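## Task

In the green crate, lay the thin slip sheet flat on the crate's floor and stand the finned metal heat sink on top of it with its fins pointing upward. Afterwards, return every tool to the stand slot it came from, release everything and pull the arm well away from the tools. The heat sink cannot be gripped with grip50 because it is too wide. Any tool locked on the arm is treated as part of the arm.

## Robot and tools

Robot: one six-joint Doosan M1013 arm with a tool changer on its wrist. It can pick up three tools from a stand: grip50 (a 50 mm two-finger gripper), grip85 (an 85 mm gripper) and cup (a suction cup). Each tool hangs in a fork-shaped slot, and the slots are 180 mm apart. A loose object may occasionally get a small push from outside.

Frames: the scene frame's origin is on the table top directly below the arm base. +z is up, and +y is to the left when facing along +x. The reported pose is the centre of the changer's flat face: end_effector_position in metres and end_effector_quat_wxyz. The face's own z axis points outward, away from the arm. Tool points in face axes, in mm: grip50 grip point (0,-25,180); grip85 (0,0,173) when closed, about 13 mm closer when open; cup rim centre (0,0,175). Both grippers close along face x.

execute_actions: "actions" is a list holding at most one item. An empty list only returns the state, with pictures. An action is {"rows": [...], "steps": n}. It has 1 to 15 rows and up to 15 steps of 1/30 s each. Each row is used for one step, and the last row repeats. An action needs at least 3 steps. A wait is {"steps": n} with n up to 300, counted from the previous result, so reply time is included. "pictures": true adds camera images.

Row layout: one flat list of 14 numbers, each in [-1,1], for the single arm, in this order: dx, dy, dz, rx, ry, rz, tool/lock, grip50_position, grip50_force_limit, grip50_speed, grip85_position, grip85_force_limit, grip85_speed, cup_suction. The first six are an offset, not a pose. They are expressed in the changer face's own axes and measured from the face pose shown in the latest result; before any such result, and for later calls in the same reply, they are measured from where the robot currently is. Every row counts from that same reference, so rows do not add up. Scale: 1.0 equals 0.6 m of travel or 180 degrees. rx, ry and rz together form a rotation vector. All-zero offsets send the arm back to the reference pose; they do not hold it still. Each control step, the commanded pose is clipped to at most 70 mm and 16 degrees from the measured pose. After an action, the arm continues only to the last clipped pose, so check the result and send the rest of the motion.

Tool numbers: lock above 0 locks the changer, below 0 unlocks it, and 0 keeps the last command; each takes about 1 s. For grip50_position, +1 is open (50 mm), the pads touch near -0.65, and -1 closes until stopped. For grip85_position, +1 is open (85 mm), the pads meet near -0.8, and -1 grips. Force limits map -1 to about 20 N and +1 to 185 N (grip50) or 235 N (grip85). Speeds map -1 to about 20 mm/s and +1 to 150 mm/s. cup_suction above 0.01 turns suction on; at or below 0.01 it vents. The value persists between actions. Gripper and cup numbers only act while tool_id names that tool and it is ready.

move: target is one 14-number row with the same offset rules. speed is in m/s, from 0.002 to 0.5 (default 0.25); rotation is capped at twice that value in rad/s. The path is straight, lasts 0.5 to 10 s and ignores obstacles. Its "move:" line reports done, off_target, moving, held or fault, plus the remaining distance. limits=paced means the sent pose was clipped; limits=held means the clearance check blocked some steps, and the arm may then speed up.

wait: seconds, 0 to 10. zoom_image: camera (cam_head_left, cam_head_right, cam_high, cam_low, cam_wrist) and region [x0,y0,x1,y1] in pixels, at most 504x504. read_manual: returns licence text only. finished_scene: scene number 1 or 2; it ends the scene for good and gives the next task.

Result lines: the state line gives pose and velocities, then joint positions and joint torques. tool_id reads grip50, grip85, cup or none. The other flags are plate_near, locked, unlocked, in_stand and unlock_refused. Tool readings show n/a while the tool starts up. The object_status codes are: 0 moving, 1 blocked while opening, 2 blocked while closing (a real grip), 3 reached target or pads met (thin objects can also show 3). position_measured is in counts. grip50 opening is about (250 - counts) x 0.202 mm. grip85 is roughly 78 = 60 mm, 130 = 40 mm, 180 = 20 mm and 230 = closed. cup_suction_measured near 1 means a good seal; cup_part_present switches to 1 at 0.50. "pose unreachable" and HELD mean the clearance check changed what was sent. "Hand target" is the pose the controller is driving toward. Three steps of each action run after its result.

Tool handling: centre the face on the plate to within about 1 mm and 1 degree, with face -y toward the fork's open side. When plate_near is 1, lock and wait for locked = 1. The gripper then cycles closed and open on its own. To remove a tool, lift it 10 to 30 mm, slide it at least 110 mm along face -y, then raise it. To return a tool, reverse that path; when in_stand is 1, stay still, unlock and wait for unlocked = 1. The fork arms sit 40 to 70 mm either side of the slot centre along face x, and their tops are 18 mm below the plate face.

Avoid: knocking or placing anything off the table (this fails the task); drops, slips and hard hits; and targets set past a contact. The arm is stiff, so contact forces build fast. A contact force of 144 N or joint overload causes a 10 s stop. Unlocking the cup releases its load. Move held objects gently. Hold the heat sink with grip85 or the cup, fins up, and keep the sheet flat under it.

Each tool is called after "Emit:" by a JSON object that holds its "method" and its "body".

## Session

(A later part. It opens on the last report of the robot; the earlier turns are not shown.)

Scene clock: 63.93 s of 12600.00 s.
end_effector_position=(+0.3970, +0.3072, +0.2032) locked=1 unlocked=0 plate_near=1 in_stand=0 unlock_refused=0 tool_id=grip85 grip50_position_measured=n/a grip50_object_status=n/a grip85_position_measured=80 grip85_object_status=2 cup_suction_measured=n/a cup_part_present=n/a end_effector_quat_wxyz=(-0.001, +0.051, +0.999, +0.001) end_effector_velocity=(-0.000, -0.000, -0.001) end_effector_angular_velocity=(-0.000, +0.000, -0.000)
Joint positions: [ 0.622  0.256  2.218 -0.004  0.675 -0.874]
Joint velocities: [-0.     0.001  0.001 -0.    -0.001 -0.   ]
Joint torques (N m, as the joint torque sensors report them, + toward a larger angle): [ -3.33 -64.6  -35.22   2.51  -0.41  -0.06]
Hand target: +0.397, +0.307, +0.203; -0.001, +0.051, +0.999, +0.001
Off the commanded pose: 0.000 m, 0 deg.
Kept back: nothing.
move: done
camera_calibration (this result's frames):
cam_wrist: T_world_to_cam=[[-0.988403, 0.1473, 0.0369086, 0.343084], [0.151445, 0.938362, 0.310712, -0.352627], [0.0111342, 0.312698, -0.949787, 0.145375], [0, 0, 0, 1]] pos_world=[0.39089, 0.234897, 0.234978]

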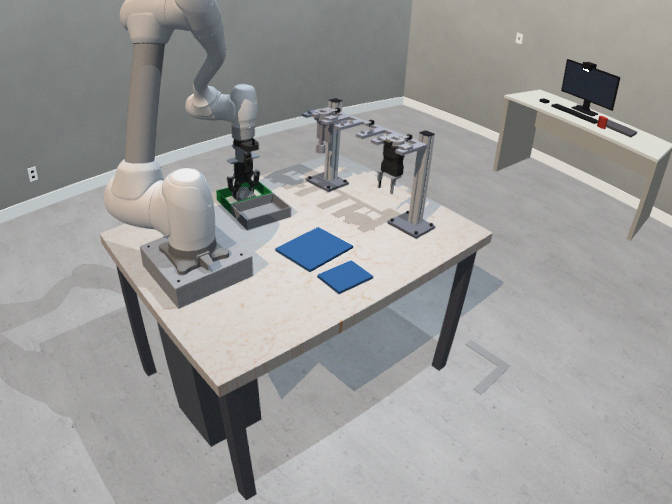

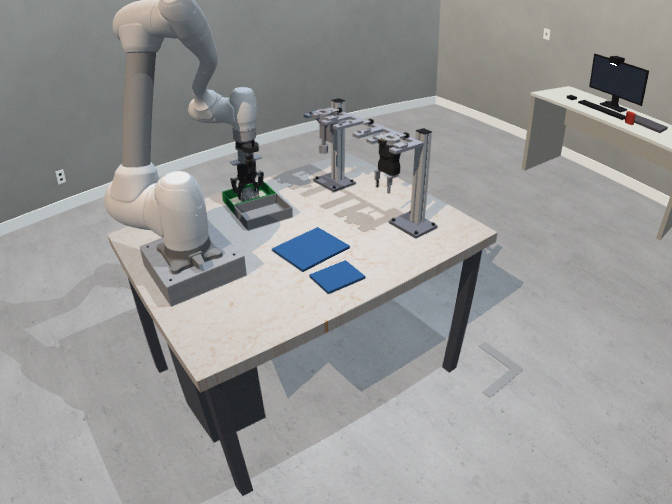

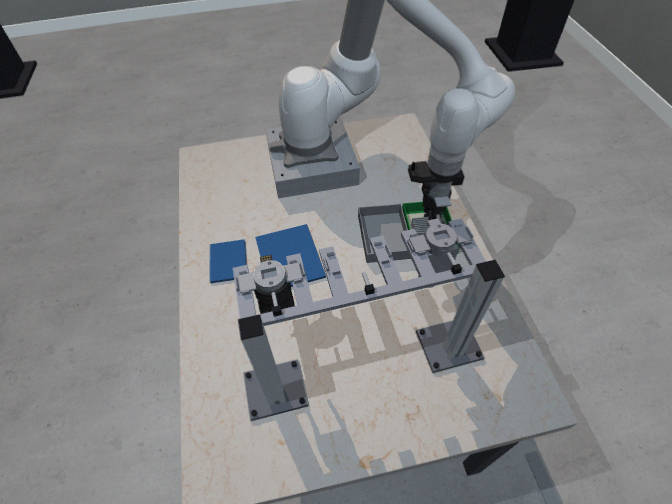

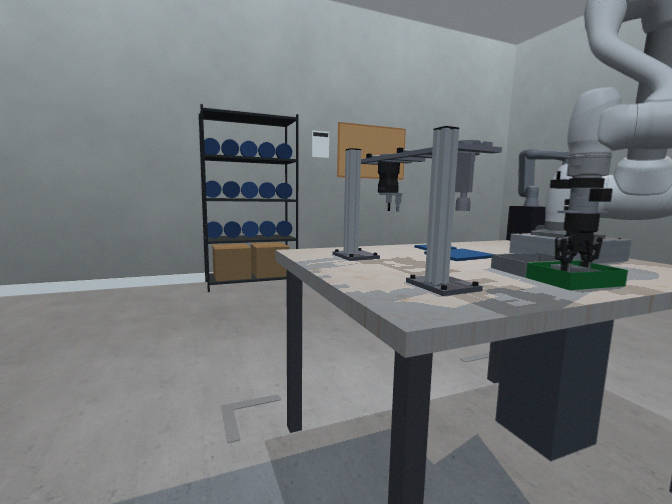

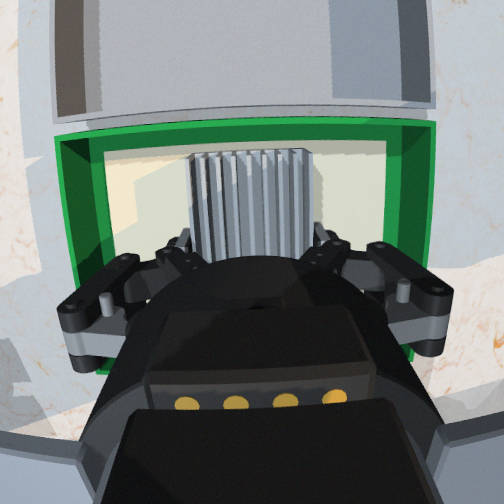

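Emit:
{"method": "move", "body": {"target": [0,0,0.0055,0,0,0,0,1,0,0,-1,-0.4,-0.4,0], "speed": 0.02}}

Scene clock: 64.87 s of 12600.00 s.
end_effector_position=(+0.3970, +0.3072, +0.1999) locked=1 unlocked=0 plate_near=1 in_stand=0 unlock_refused=0 tool_id=grip85 grip50_position_measured=n/a grip50_object_status=n/a grip85_position_measured=80 grip85_object_status=2 cup_suction_measured=n/a cup_part_present=n/a end_effector_quat_wxyz=(-0.001, +0.051, +0.999, +0.001) end_effector_velocity=(+0.000, +0.000, +0.000) end_effector_angular_velocity=(+0.001, -0.001, -0.000)
Joint positions: [ 0.622  0.262  2.22  -0.004  0.668 -0.874]
Joint velocities: [-0.     0.    -0.001  0.    -0.001  0.   ]
Joint torques (N m, as the joint torque sensors report them, + toward a larger angle): [ -1.69 -64.28 -35.5    2.74  -0.54   0.15]
Hand target: +0.397, +0.307, +0.200; -0.001, +0.051, +0.999, +0.001
Off the commanded pose: 0.000 m, 0 deg.
Kept back: nothing.
move: done
camera_calibration (this result's frames):
cam_wrist: T_world_to_cam=[[-0.988398, 0.147332, 0.0369174, 0.343187], [0.151477, 0.938351, 0.310729, -0.351616], [0.0111387, 0.312716, -0.949781, 0.142231], [0, 0, 0, 1]] pos_world=[0.390883, 0.234899, 0.231676]

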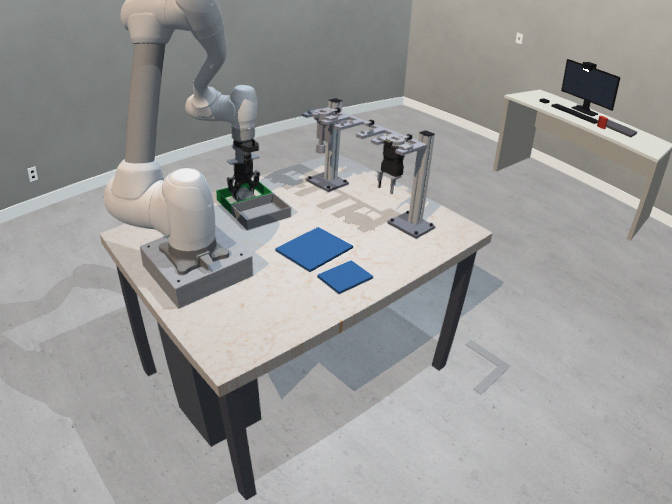

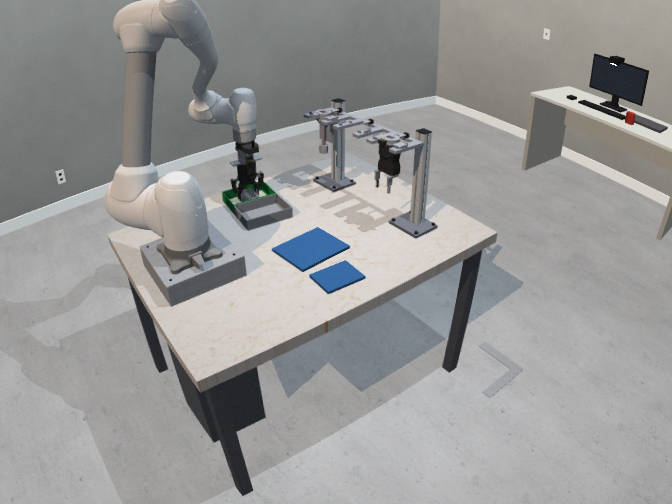

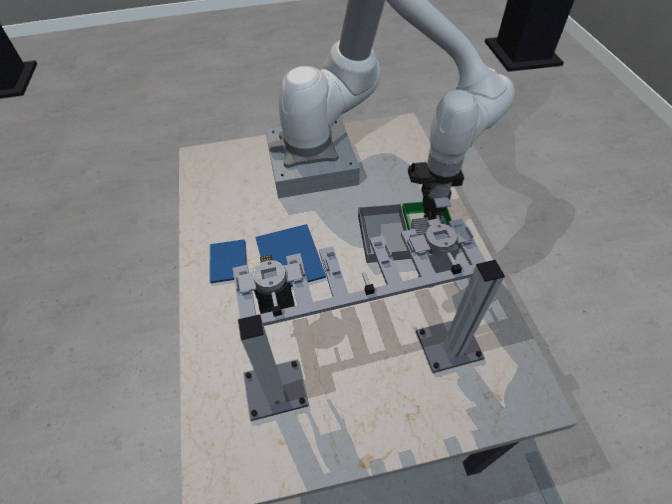

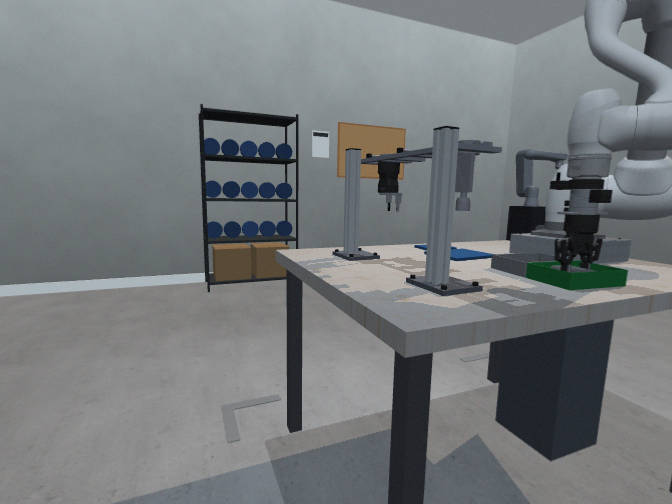

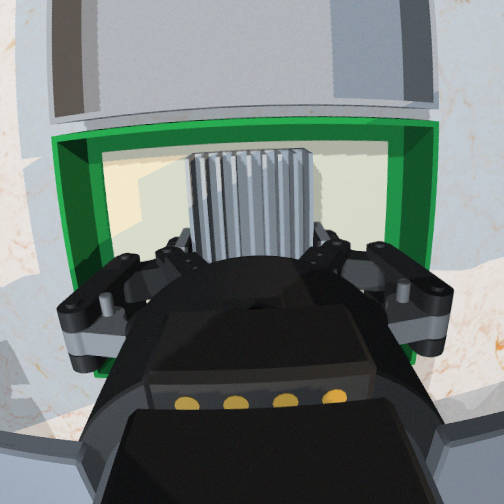

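Emit:
{"method": "execute_actions", "body": {"actions": [{"rows":[[0,0,0.0015,0,0,0,0,1,0,0,-1,-0.4,-0.4,0]],"steps":15}]}}

Scene clock: 65.37 s of 12600.00 s.
end_effector_position=(+0.3970, +0.3072, +0.1990) locked=1 unlocked=0 plate_near=1 in_stand=0 unlock_refused=0 tool_id=grip85 grip50_position_measured=n/a grip50_object_status=n/a grip85_position_measured=80 grip85_object_status=2 cup_suction_measured=n/a cup_part_present=n/a end_effector_quat_wxyz=(-0.001, +0.051, +0.999, +0.001) end_effector_velocity=(-0.001, -0.000, -0.000) end_effector_angular_velocity=(-0.001, +0.001, -0.000)
Joint positions: [ 0.622  0.263  2.22  -0.004  0.666 -0.874]
Joint velocities: [0.    0.    0.001 0.    0.001 0.   ]
Joint torques (N m, as the joint torque sensors report them, + toward a larger angle): [ -1.77 -64.65 -34.65   2.34  -0.21  -0.01]
Steps of this call (steps 1 to 3: nothing new was sent; steps 4 to 15: the first 12 steps of this action). Readings (end_effector_position | what the end effector reports):
4: (+0.3970, +0.3072, +0.1997) | locked=1 unlocked=0 plate_near=1 in_stand=0 unlock_refused=0 tool_id=grip85 grip50_position_measured=n/a grip50_object_status=n/a grip85_position_measured=80 grip85_object_status=2 cup_suction_measured=n/a cup_part_present=n/a
5: (+0.3971, +0.3072, +0.1993) | locked=1 unlocked=0 plate_near=1 in_stand=0 unlock_refused=0 tool_id=grip85 grip50_position_measured=n/a grip50_object_status=n/a grip85_position_measured=80 grip85_object_status=2 cup_suction_measured=n/a cup_part_present=n/a
7: (+0.3970, +0.3072, +0.1990) | locked=1 unlocked=0 plate_near=1 in_stand=0 unlock_refused=0 tool_id=grip85 grip50_position_measured=n/a grip50_object_status=n/a grip85_position_measured=80 grip85_object_status=2 cup_suction_measured=n/a cup_part_present=n/a
11: (+0.3970, +0.3072, +0.1990) | locked=1 unlocked=0 plate_near=1 in_stand=0 unlock_refused=0 tool_id=grip85 grip50_position_measured=n/a grip50_object_status=n/a grip85_position_measured=80 grip85_object_status=2 cup_suction_measured=n/a cup_part_present=n/a
15: the state above

Emit:
{"method": "execute_actions", "body": {"actions": [{"rows":[[0,0,0.0012,0,0,0,0,1,0,0,-1,-0.4,-0.4,0]],"steps":9}]}}

Scene clock: 65.67 s of 12600.00 s.
end_effector_position=(+0.3971, +0.3073, +0.1984) locked=1 unlocked=0 plate_near=1 in_stand=0 unlock_refused=0 tool_id=grip85 grip50_position_measured=n/a grip50_object_status=n/a grip85_position_measured=80 grip85_object_status=2 cup_suction_measured=n/a cup_part_present=n/a end_effector_quat_wxyz=(-0.000, +0.051, +0.999, +0.001) end_effector_velocity=(+0.001, +0.000, -0.000) end_effector_angular_velocity=(+0.001, -0.001, +0.000)
Joint positions: [ 0.622  0.264  2.22  -0.004  0.665 -0.874]
Joint velocities: [-0.     0.001 -0.001 -0.    -0.001 -0.   ]
Joint torques (N m, as the joint torque sensors report them, + toward a larger angle): [ -1.98 -38.73 -23.49   2.41  -4.48  -0.2 ]
Off your previous action's commanded pose: 0.000 m, 0 deg at its last step (step 3 of this call).
Steps of this call (steps 1 to 3: the last 3 steps of your previous action; steps 4 to 9: the first 6 steps of this action). Readings (end_effector_position | what the end effector reports):
4: (+0.3970, +0.3072, +0.1989) | locked=1 unlocked=0 plate_near=1 in_stand=0 unlock_refused=0 tool_id=grip85 grip50_position_measured=n/a grip50_object_status=n/a grip85_position_measured=80 grip85_object_status=2 cup_suction_measured=n/a cup_part_present=n/a
5: (+0.3971, +0.3073, +0.1986) | locked=1 unlocked=0 plate_near=1 in_stand=0 unlock_refused=0 tool_id=grip85 grip50_position_measured=n/a grip50_object_status=n/a grip85_position_measured=80 grip85_object_status=2 cup_suction_measured=n/a cup_part_present=n/a
7: (+0.3971, +0.3073, +0.1985) | locked=1 unlocked=0 plate_near=1 in_stand=0 unlock_refused=0 tool_id=grip85 grip50_position_measured=n/a grip50_object_status=n/a grip85_position_measured=80 grip85_object_status=2 cup_suction_measured=n/a cup_part_present=n/a
9: the state above

Emit:
{"method": "execute_actions", "body": {"actions": [{"rows":[[0,0,-0.0006,0,0,0,0,1,0,0,1,-0.4,0.5,0]],"steps":10}]}}

Emit:
{"method": "move", "body": {"target": [0,0,-0.0827,0,0,0,0,1,0,0,1,-0.4,0.5,0], "speed": 0.2}}

Emit:
{"method": "move", "body": {"target": [-0.3225,-0.4954,-0.2222,0,0,0.45366,0,1,0,0,1,-0.4,0.5,0], "speed": 0.4}}

Scene clock: 66.07 s of 12600.00 s.
end_effector_position=(+0.3970, +0.3072, +0.1986) locked=1 unlocked=0 plate_near=1 in_stand=0 unlock_refused=0 tool_id=grip85 grip50_position_measured=n/a grip50_object_status=n/a grip85_position_measured=33 grip85_object_status=0 cup_suction_measured=n/a cup_part_present=n/a end_effector_quat_wxyz=(-0.001, +0.051, +0.999, +0.001) end_effector_velocity=(+0.001, +0.001, +0.002) end_effector_angular_velocity=(+0.002, -0.003, -0.000)
Joint positions: [ 0.622  0.264  2.22  -0.004  0.665 -0.874]
Joint velocities: [ 0.    -0.002 -0.003  0.     0.002  0.   ]
Joint torques (N m, as the joint torque sensors report them, + toward a larger angle): [ -2.76 -63.47 -34.28   2.46   0.    -0.03]
Off your previous action's commanded pose: 0.000 m, 0 deg at its last step (step 3 of this call).
Steps of this call (steps 1 to 3: the last 3 steps of your previous action; steps 4 to 5: nothing new was sent; steps 6 to 12: the first 7 steps of this action). Readings (end_effector_position | what the end effector reports):
6: (+0.3971, +0.3073, +0.1983) | locked=1 unlocked=0 plate_near=1 in_stand=0 unlock_refused=0 tool_id=grip85 grip50_position_measured=n/a grip50_object_status=n/a grip85_position_measured=80 grip85_object_status=0 cup_suction_measured=n/a cup_part_present=n/a
7: (+0.3970, +0.3072, +0.1982) | locked=1 unlocked=0 plate_near=1 in_stand=0 unlock_refused=0 tool_id=grip85 grip50_position_measured=n/a grip50_object_status=n/a grip85_position_measured=78 grip85_object_status=0 cup_suction_measured=n/a cup_part_present=n/a
9: (+0.3969, +0.3071, +0.1983) | locked=1 unlocked=0 plate_near=1 in_stand=0 unlock_refused=0 tool_id=grip85 grip50_position_measured=n/a grip50_object_status=n/a grip85_position_measured=63 grip85_object_status=0 cup_suction_measured=n/a cup_part_present=n/a
12: the state above

Scene clock: 67.23 s of 12600.00 s.
end_effector_position=(+0.3972, +0.3072, +0.2484) locked=1 unlocked=0 plate_near=1 in_stand=0 unlock_refused=0 tool_id=grip85 grip50_position_measured=n/a grip50_object_status=n/a grip85_position_measured=3 grip85_object_status=3 cup_suction_measured=n/a cup_part_present=n/a end_effector_quat_wxyz=(-0.000, +0.051, +0.999, +0.001) end_effector_velocity=(+0.000, +0.000, +0.001) end_effector_angular_velocity=(+0.001, -0.001, +0.001)
Joint positions: [ 0.622  0.189  2.187 -0.003  0.773 -0.874]
Joint velocities: [ 0.    -0.001 -0.001 -0.    -0.    -0.   ]
Joint torques (N m, as the joint torque sensors report them, + toward a larger angle): [ -2.06 -59.15 -38.92   2.66  -0.71   0.12]
Hand target: +0.397, +0.307, +0.248; -0.000, +0.051, +0.999, +0.001
Off your previous action's commanded pose: 0.000 m, 0 deg at its last step (step 3 of this call).
Off the commanded pose: 0.000 m, 0 deg.
Kept back: nothing.
move: done
camera_calibration (this result's frames):
cam_wrist: T_world_to_cam=[[-0.988392, 0.147394, 0.0368248, 0.341574], [0.151508, 0.938332, 0.31077, -0.366722], [0.0112519, 0.312742, -0.949771, 0.188293], [0, 0, 0, 1]] pos_world=[0.391052, 0.234874, 0.280223]

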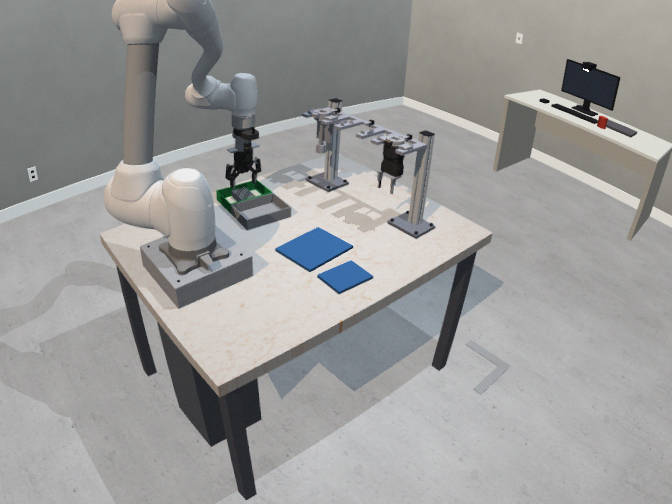

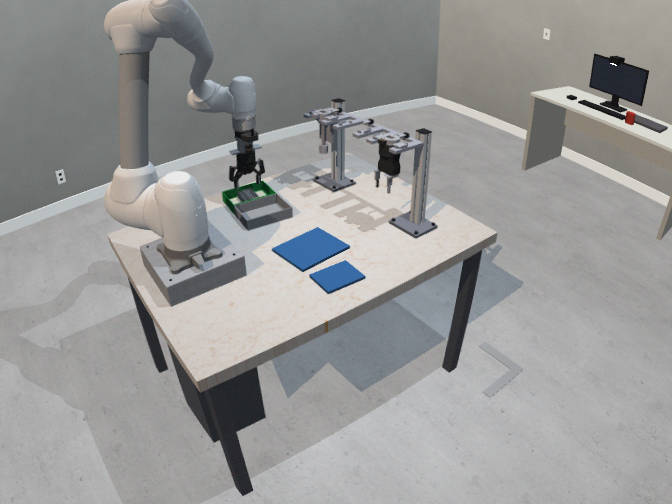

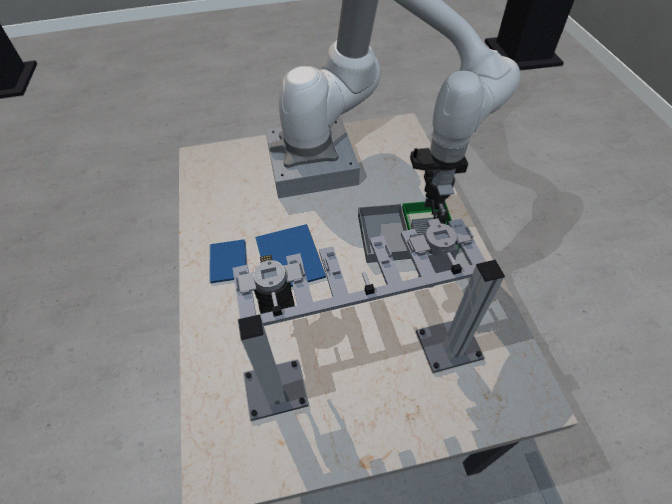

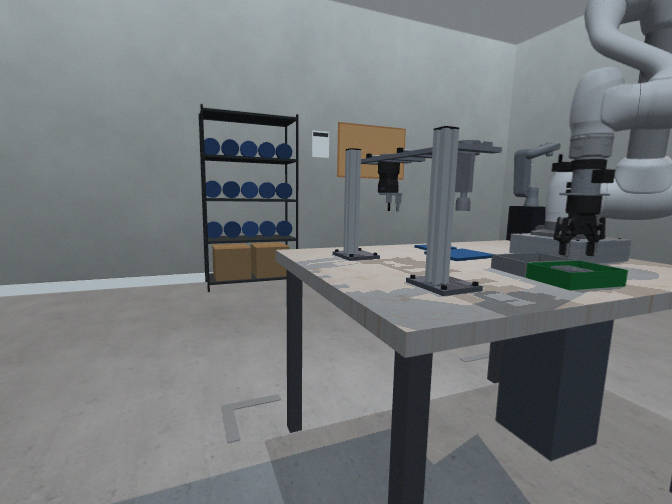

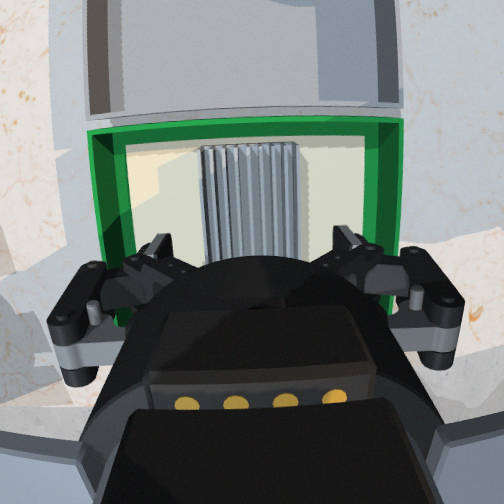

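Scene clock: 69.43 s of 12600.00 s.
end_effector_position=(+0.5595, -0.0091, +0.3812) locked=1 unlocked=0 plate_near=1 in_stand=0 unlock_refused=0 tool_id=grip85 grip50_position_measured=n/a grip50_object_status=n/a grip85_position_measured=3 grip85_object_status=3 cup_suction_measured=n/a cup_part_present=n/a end_effector_quat_wxyz=(-0.000, +0.692, +0.722, -0.000) end_effector_velocity=(+0.001, -0.000, +0.001) end_effector_angular_velocity=(-0.001, -0.002, -0.001)
Joint positions: [-0.041  0.119  1.966 -0.009  1.06  -0.11 ]
Joint velocities: [-0.     0.    -0.001 -0.001 -0.     0.001]
Joint torques (N m, as the joint torque sensors report them, + toward a larger angle): [ -0.73 -62.18 -47.92   3.83  -0.43  -0.26]
Hand target: +0.559, -0.009, +0.381; -0.000, +0.692, +0.722, -0.000
Off the commanded pose: 0.001 m, 0 deg.
Kept back: nothing.
move: done
camera_calibration (this result's frames):
cam_wrist: T_world_to_cam=[[0.00250077, 0.999359, 0.0357161, -0.00253074], [0.951024, -0.0134169, 0.308824, -0.591001], [0.309106, 0.0331946, -0.950448, 0.24261], [0, 0, 0, 1]] pos_world=[0.487071, -0.0134536, 0.413194]

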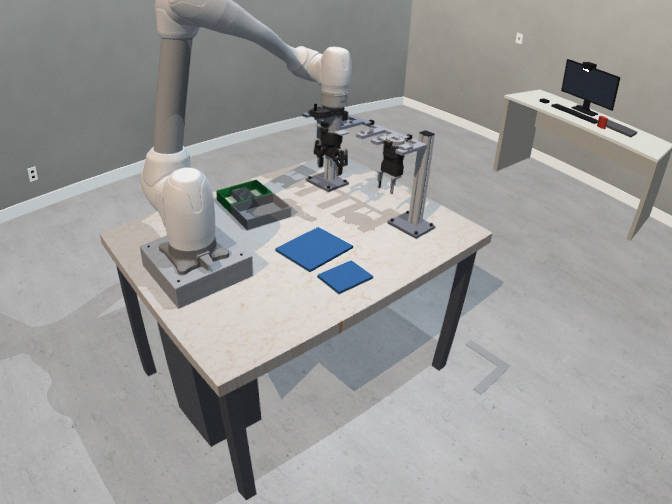

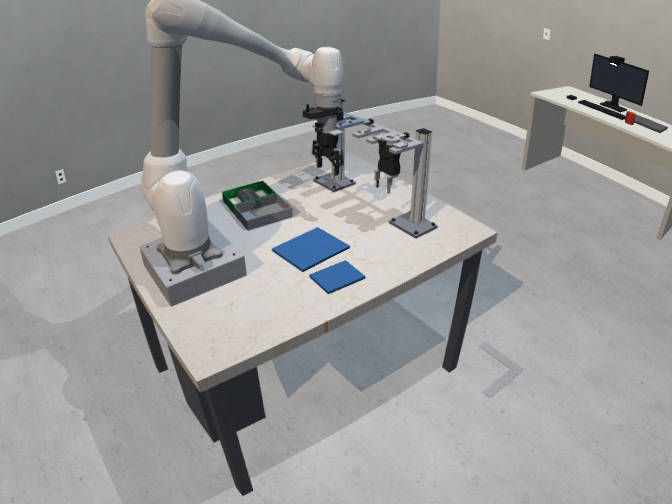

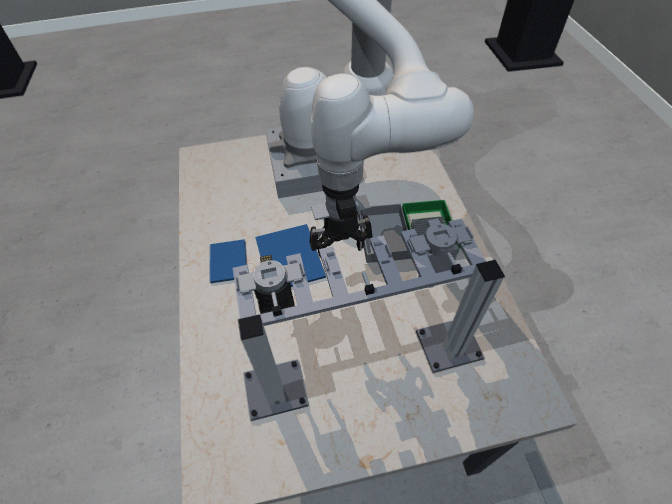

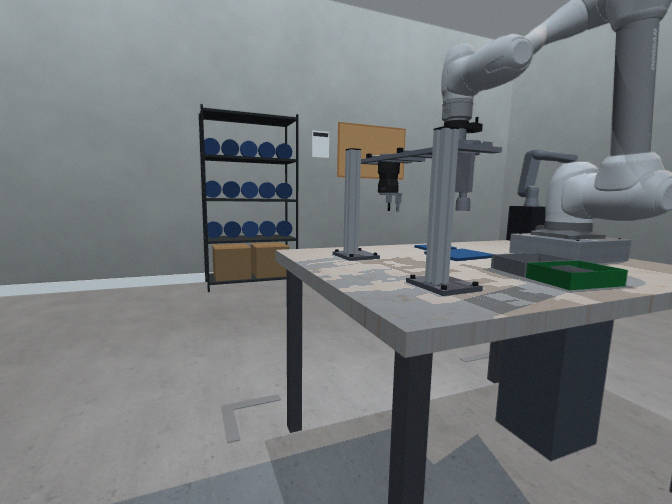

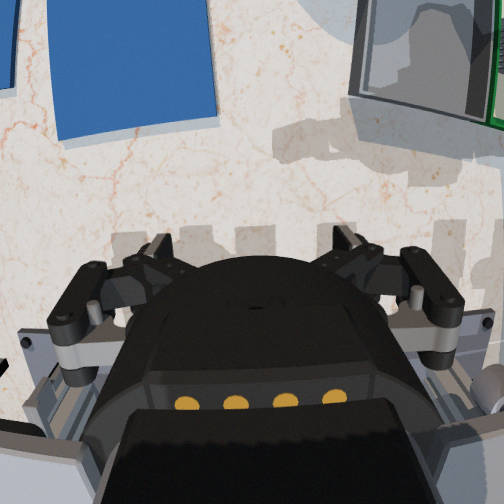

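Emit:
{"method": "move", "body": {"target": [0.0019,0.2096,-0.001,0,0,0,0,1,0,0,1,-0.4,0.5,0], "speed": 0.2}}

Scene clock: 70.67 s of 12600.00 s.
end_effector_position=(+0.6850, -0.0026, +0.3814) locked=1 unlocked=0 plate_near=1 in_stand=0 unlock_refused=0 tool_id=grip85 grip50_position_measured=n/a grip50_object_status=n/a grip85_position_measured=3 grip85_object_status=3 cup_suction_measured=n/a cup_part_present=n/a end_effector_quat_wxyz=(-0.000, +0.692, +0.722, -0.000) end_effector_velocity=(+0.001, -0.000, +0.000) end_effector_angular_velocity=(-0.001, -0.001, +0.001)
Joint positions: [-0.018  0.306  1.731 -0.009  1.109 -0.088]
Joint velocities: [ 0.     0.001 -0.002 -0.001  0.    -0.   ]
Joint torques (N m, as the joint torque sensors report them, + toward a larger angle): [ -3.05 -81.58 -48.99   3.82  -0.52  -0.44]
Hand target: +0.685, -0.003, +0.381; -0.000, +0.692, +0.722, -0.000
Off the commanded pose: 0.000 m, 0 deg.
Kept back: nothing.
move: done
camera_calibration (this result's frames):
cam_wrist: T_world_to_cam=[[0.00253554, 0.999355, 0.0358127, -0.00944004], [0.951022, -0.0134801, 0.30883, -0.710362], [0.309113, 0.0332756, -0.950443, 0.203802], [0, 0, 0, 1]] pos_world=[0.612596, -0.00692342, 0.413421]

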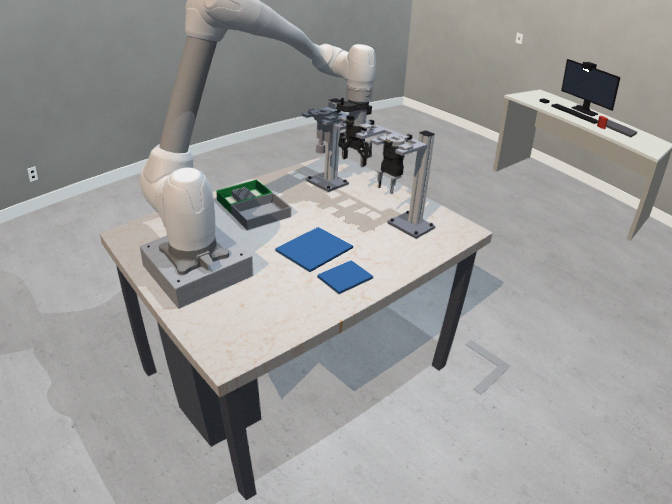

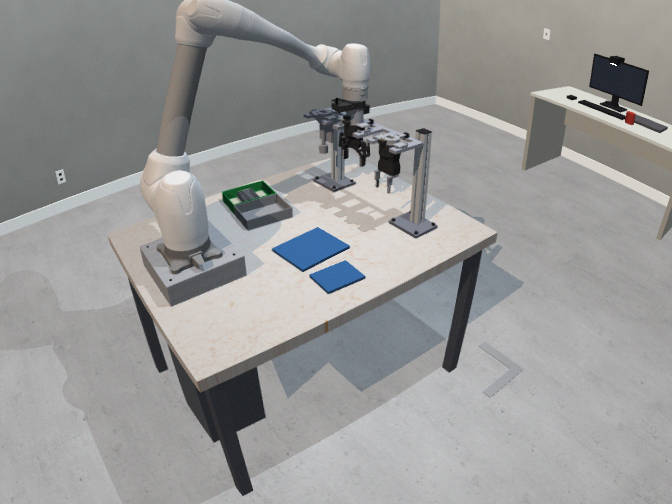

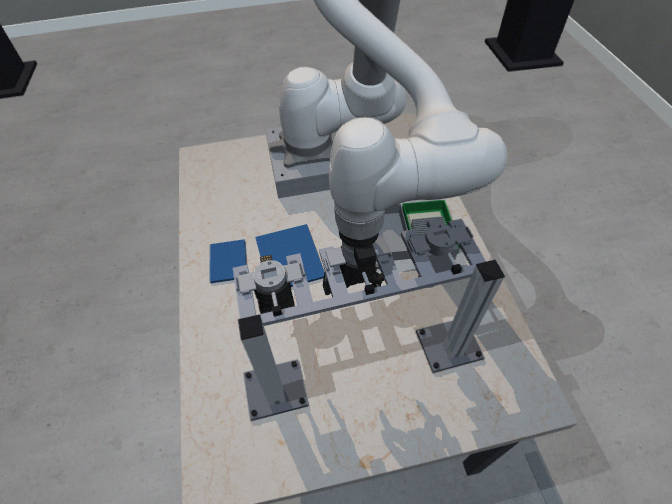

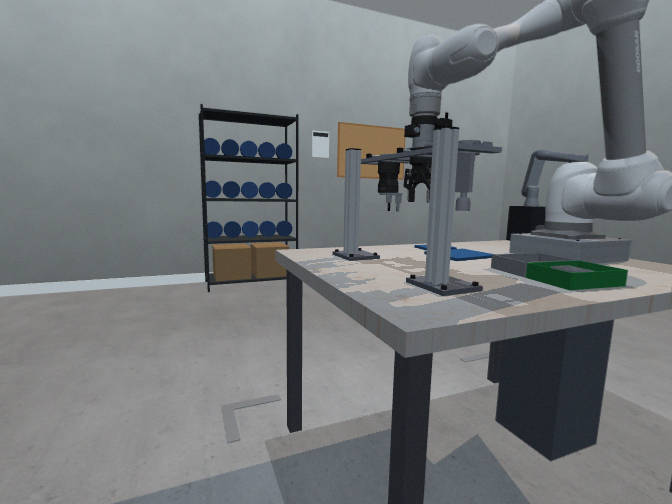

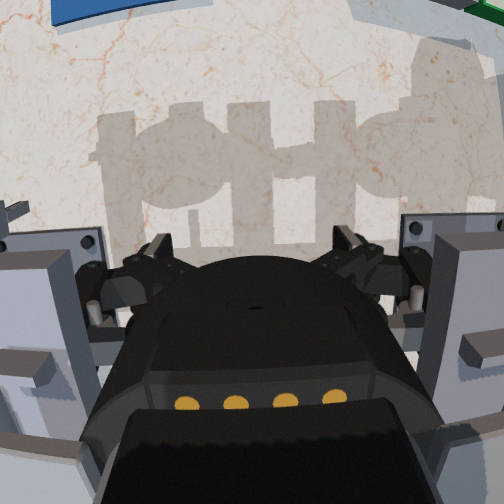

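Emit:
{"method": "move", "body": {"target": [0.0002,0.0001,0.0328,0,0,0,0,1,0,0,1,-0.4,0.5,0], "speed": 0.05}}

Emit:
{"method": "execute_actions", "body": {"actions": [{"rows":[[0,0,0,0,0,0,-1,1,0,0,1,-0.4,0.5,0]],"steps":15}]}}

Emit:
{"method": "execute_actions", "body": {"actions": [{"steps":20}]}}

Scene clock: 71.63 s of 12600.00 s.
end_effector_position=(+0.6850, -0.0024, +0.3618) locked=1 unlocked=0 plate_near=1 in_stand=1 unlock_refused=0 tool_id=grip85 grip50_position_measured=n/a grip50_object_status=n/a grip85_position_measured=3 grip85_object_status=3 cup_suction_measured=n/a cup_part_present=n/a end_effector_quat_wxyz=(-0.000, +0.692, +0.722, -0.000) end_effector_velocity=(+0.000, +0.000, -0.000) end_effector_angular_velocity=(+0.000, -0.001, -0.000)
Joint positions: [-0.018  0.321  1.75  -0.009  1.075 -0.088]
Joint velocities: [ 0.     0.     0.     0.    -0.002  0.   ]
Joint torques (N m, as the joint torque sensors report them, + toward a larger angle): [  0.52 -86.31 -48.95   3.83  -0.51  -0.02]
Hand target: +0.685, -0.002, +0.362; -0.000, +0.692, +0.722, -0.000
Off the commanded pose: 0.000 m, 0 deg.
Kept back: nothing.
move: done
camera_calibration (this result's frames):
cam_wrist: T_world_to_cam=[[0.00248527, 0.999356, 0.0357997, -0.00884556], [0.951013, -0.0134293, 0.30886, -0.70431], [0.309141, 0.0332784, -0.950434, 0.185073], [0, 0, 0, 1]] pos_world=[0.612616, -0.00677742, 0.393749]

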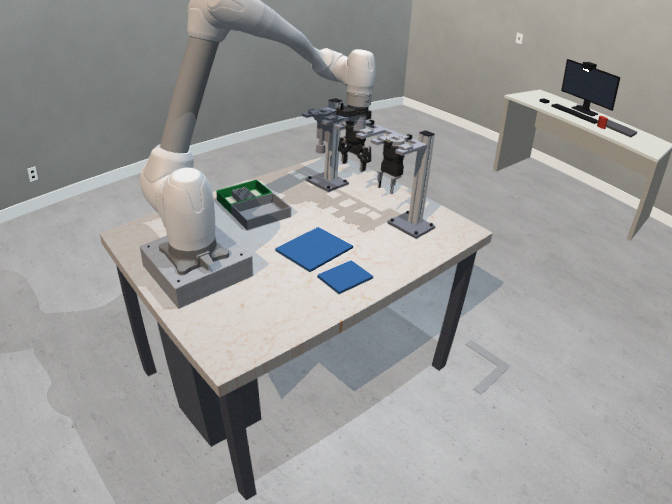

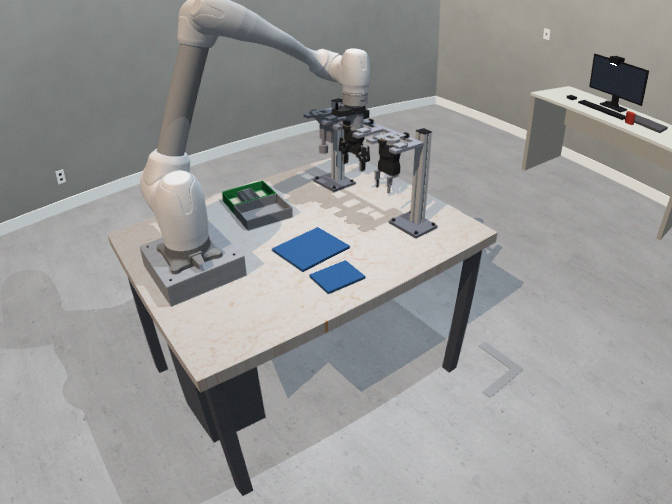

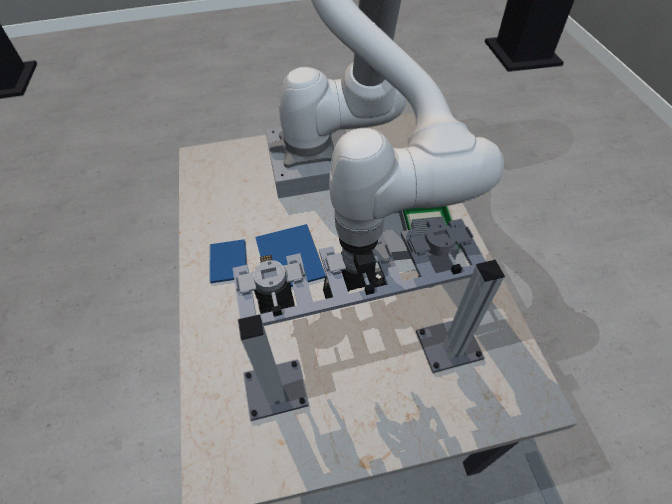

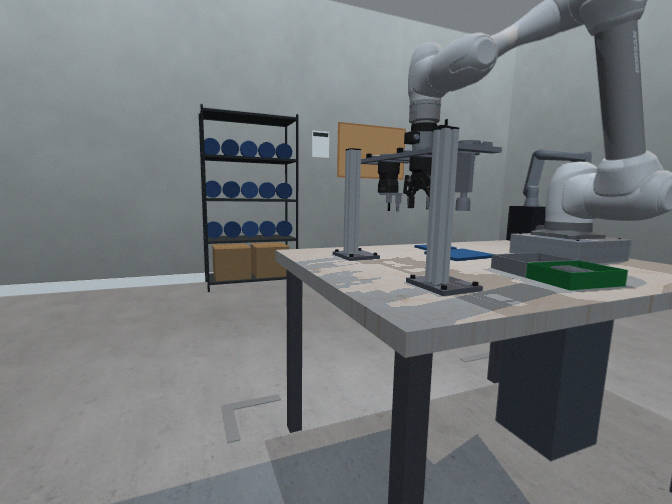

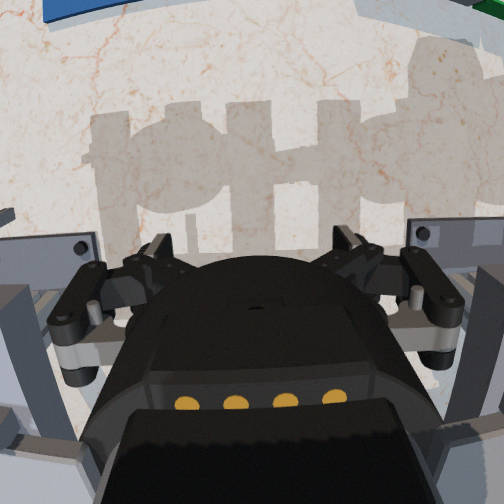

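Scene clock: 72.03 s of 12600.00 s.
end_effector_position=(+0.6850, -0.0024, +0.3617) locked=0 unlocked=0 plate_near=1 in_stand=1 unlock_refused=0 tool_id=none grip50_position_measured=n/a grip50_object_status=n/a grip85_position_measured=n/a grip85_object_status=n/a cup_suction_measured=n/a cup_part_present=n/a end_effector_quat_wxyz=(-0.000, +0.692, +0.722, -0.000) end_effector_velocity=(+0.000, +0.000, +0.000) end_effector_angular_velocity=(+0.000, -0.001, +0.000)
Joint positions: [-0.018  0.321  1.75  -0.009  1.075 -0.088]
Joint velocities: [ 0.    -0.     0.     0.    -0.001 -0.   ]
Joint torques (N m, as the joint torque sensors report them, + toward a larger angle): [ -3.33 -75.28 -41.68   3.8   -0.58   0.25]
Steps of this call (steps 1 to 12: the first 12 steps of this action). Readings (end_effector_position | what the end effector reports):
1: (+0.6850, -0.0024, +0.3617) | locked=1 unlocked=0 plate_near=1 in_stand=1 unlock_refused=0 tool_id=grip85 grip50_position_measured=n/a grip50_object_status=n/a grip85_position_measured=3 grip85_object_status=3 cup_suction_measured=n/a cup_part_present=n/a
2: (+0.6850, -0.0024, +0.3616) | locked=1 unlocked=0 plate_near=1 in_stand=1 unlock_refused=0 tool_id=grip85 grip50_position_measured=n/a grip50_object_status=n/a grip85_position_measured=3 grip85_object_status=3 cup_suction_measured=n/a cup_part_present=n/a
4: (+0.6850, -0.0024, +0.3616) | locked=1 unlocked=0 plate_near=1 in_stand=1 unlock_refused=0 tool_id=grip85 grip50_position_measured=n/a grip50_object_status=n/a grip85_position_measured=3 grip85_object_status=3 cup_suction_measured=n/a cup_part_present=n/a
8: (+0.6850, -0.0024, +0.3616) | locked=0 unlocked=0 plate_near=1 in_stand=1 unlock_refused=0 tool_id=none grip50_position_measured=n/a grip50_object_status=n/a grip85_position_measured=n/a grip85_object_status=n/a cup_suction_measured=n/a cup_part_present=n/a
12: the state above

Scene clock: 72.70 s of 12600.00 s.
end_effector_position=(+0.6850, -0.0024, +0.3618) locked=0 unlocked=1 plate_near=1 in_stand=1 unlock_refused=0 tool_id=none grip50_position_measured=n/a grip50_object_status=n/a grip85_position_measured=n/a grip85_object_status=n/a cup_suction_measured=n/a cup_part_present=n/a end_effector_quat_wxyz=(-0.000, +0.692, +0.722, -0.000) end_effector_velocity=(-0.000, +0.000, -0.000) end_effector_angular_velocity=(-0.000, +0.001, +0.000)
Joint positions: [-0.018  0.321  1.75  -0.009  1.075 -0.088]
Joint velocities: [ 0.     0.     0.001 -0.    -0.    -0.   ]
Joint torques (N m, as the joint torque sensors report them, + toward a larger angle): [ -1.57 -75.23 -41.41   3.76  -0.51  -0.12]
Hand target: +0.685, -0.002, +0.362; -0.000, +0.692, +0.722, -0.000
Off the commanded pose: 0.000 m, 0 deg.
Kept back: nothing.
Steps of this call (steps 1 to 3: the last 3 steps of your previous action; steps 4 to 20: nothing new was sent). Readings (end_effector_position | what the end effector reports):
1: (+0.6850, -0.0024, +0.3617) | locked=0 unlocked=0 plate_near=1 in_stand=1 unlock_refused=0 tool_id=none grip50_position_measured=n/a grip50_object_status=n/a grip85_position_measured=n/a grip85_object_status=n/a cup_suction_measured=n/a cup_part_present=n/a
2: (+0.6850, -0.0024, +0.3618) | locked=0 unlocked=0 plate_near=1 in_stand=1 unlock_refused=0 tool_id=none grip50_position_measured=n/a grip50_object_status=n/a grip85_position_measured=n/a grip85_object_status=n/a cup_suction_measured=n/a cup_part_present=n/a
4: (+0.6850, -0.0024, +0.3618) | locked=0 unlocked=0 plate_near=1 in_stand=1 unlock_refused=0 tool_id=none grip50_position_measured=n/a grip50_object_status=n/a grip85_position_measured=n/a grip85_object_status=n/a cup_suction_measured=n/a cup_part_present=n/a
8: (+0.6850, -0.0024, +0.3618) | locked=0 unlocked=0 plate_near=1 in_stand=1 unlock_refused=0 tool_id=none grip50_position_measured=n/a grip50_object_status=n/a grip85_position_measured=n/a grip85_object_status=n/a cup_suction_measured=n/a cup_part_present=n/a
20: the state above


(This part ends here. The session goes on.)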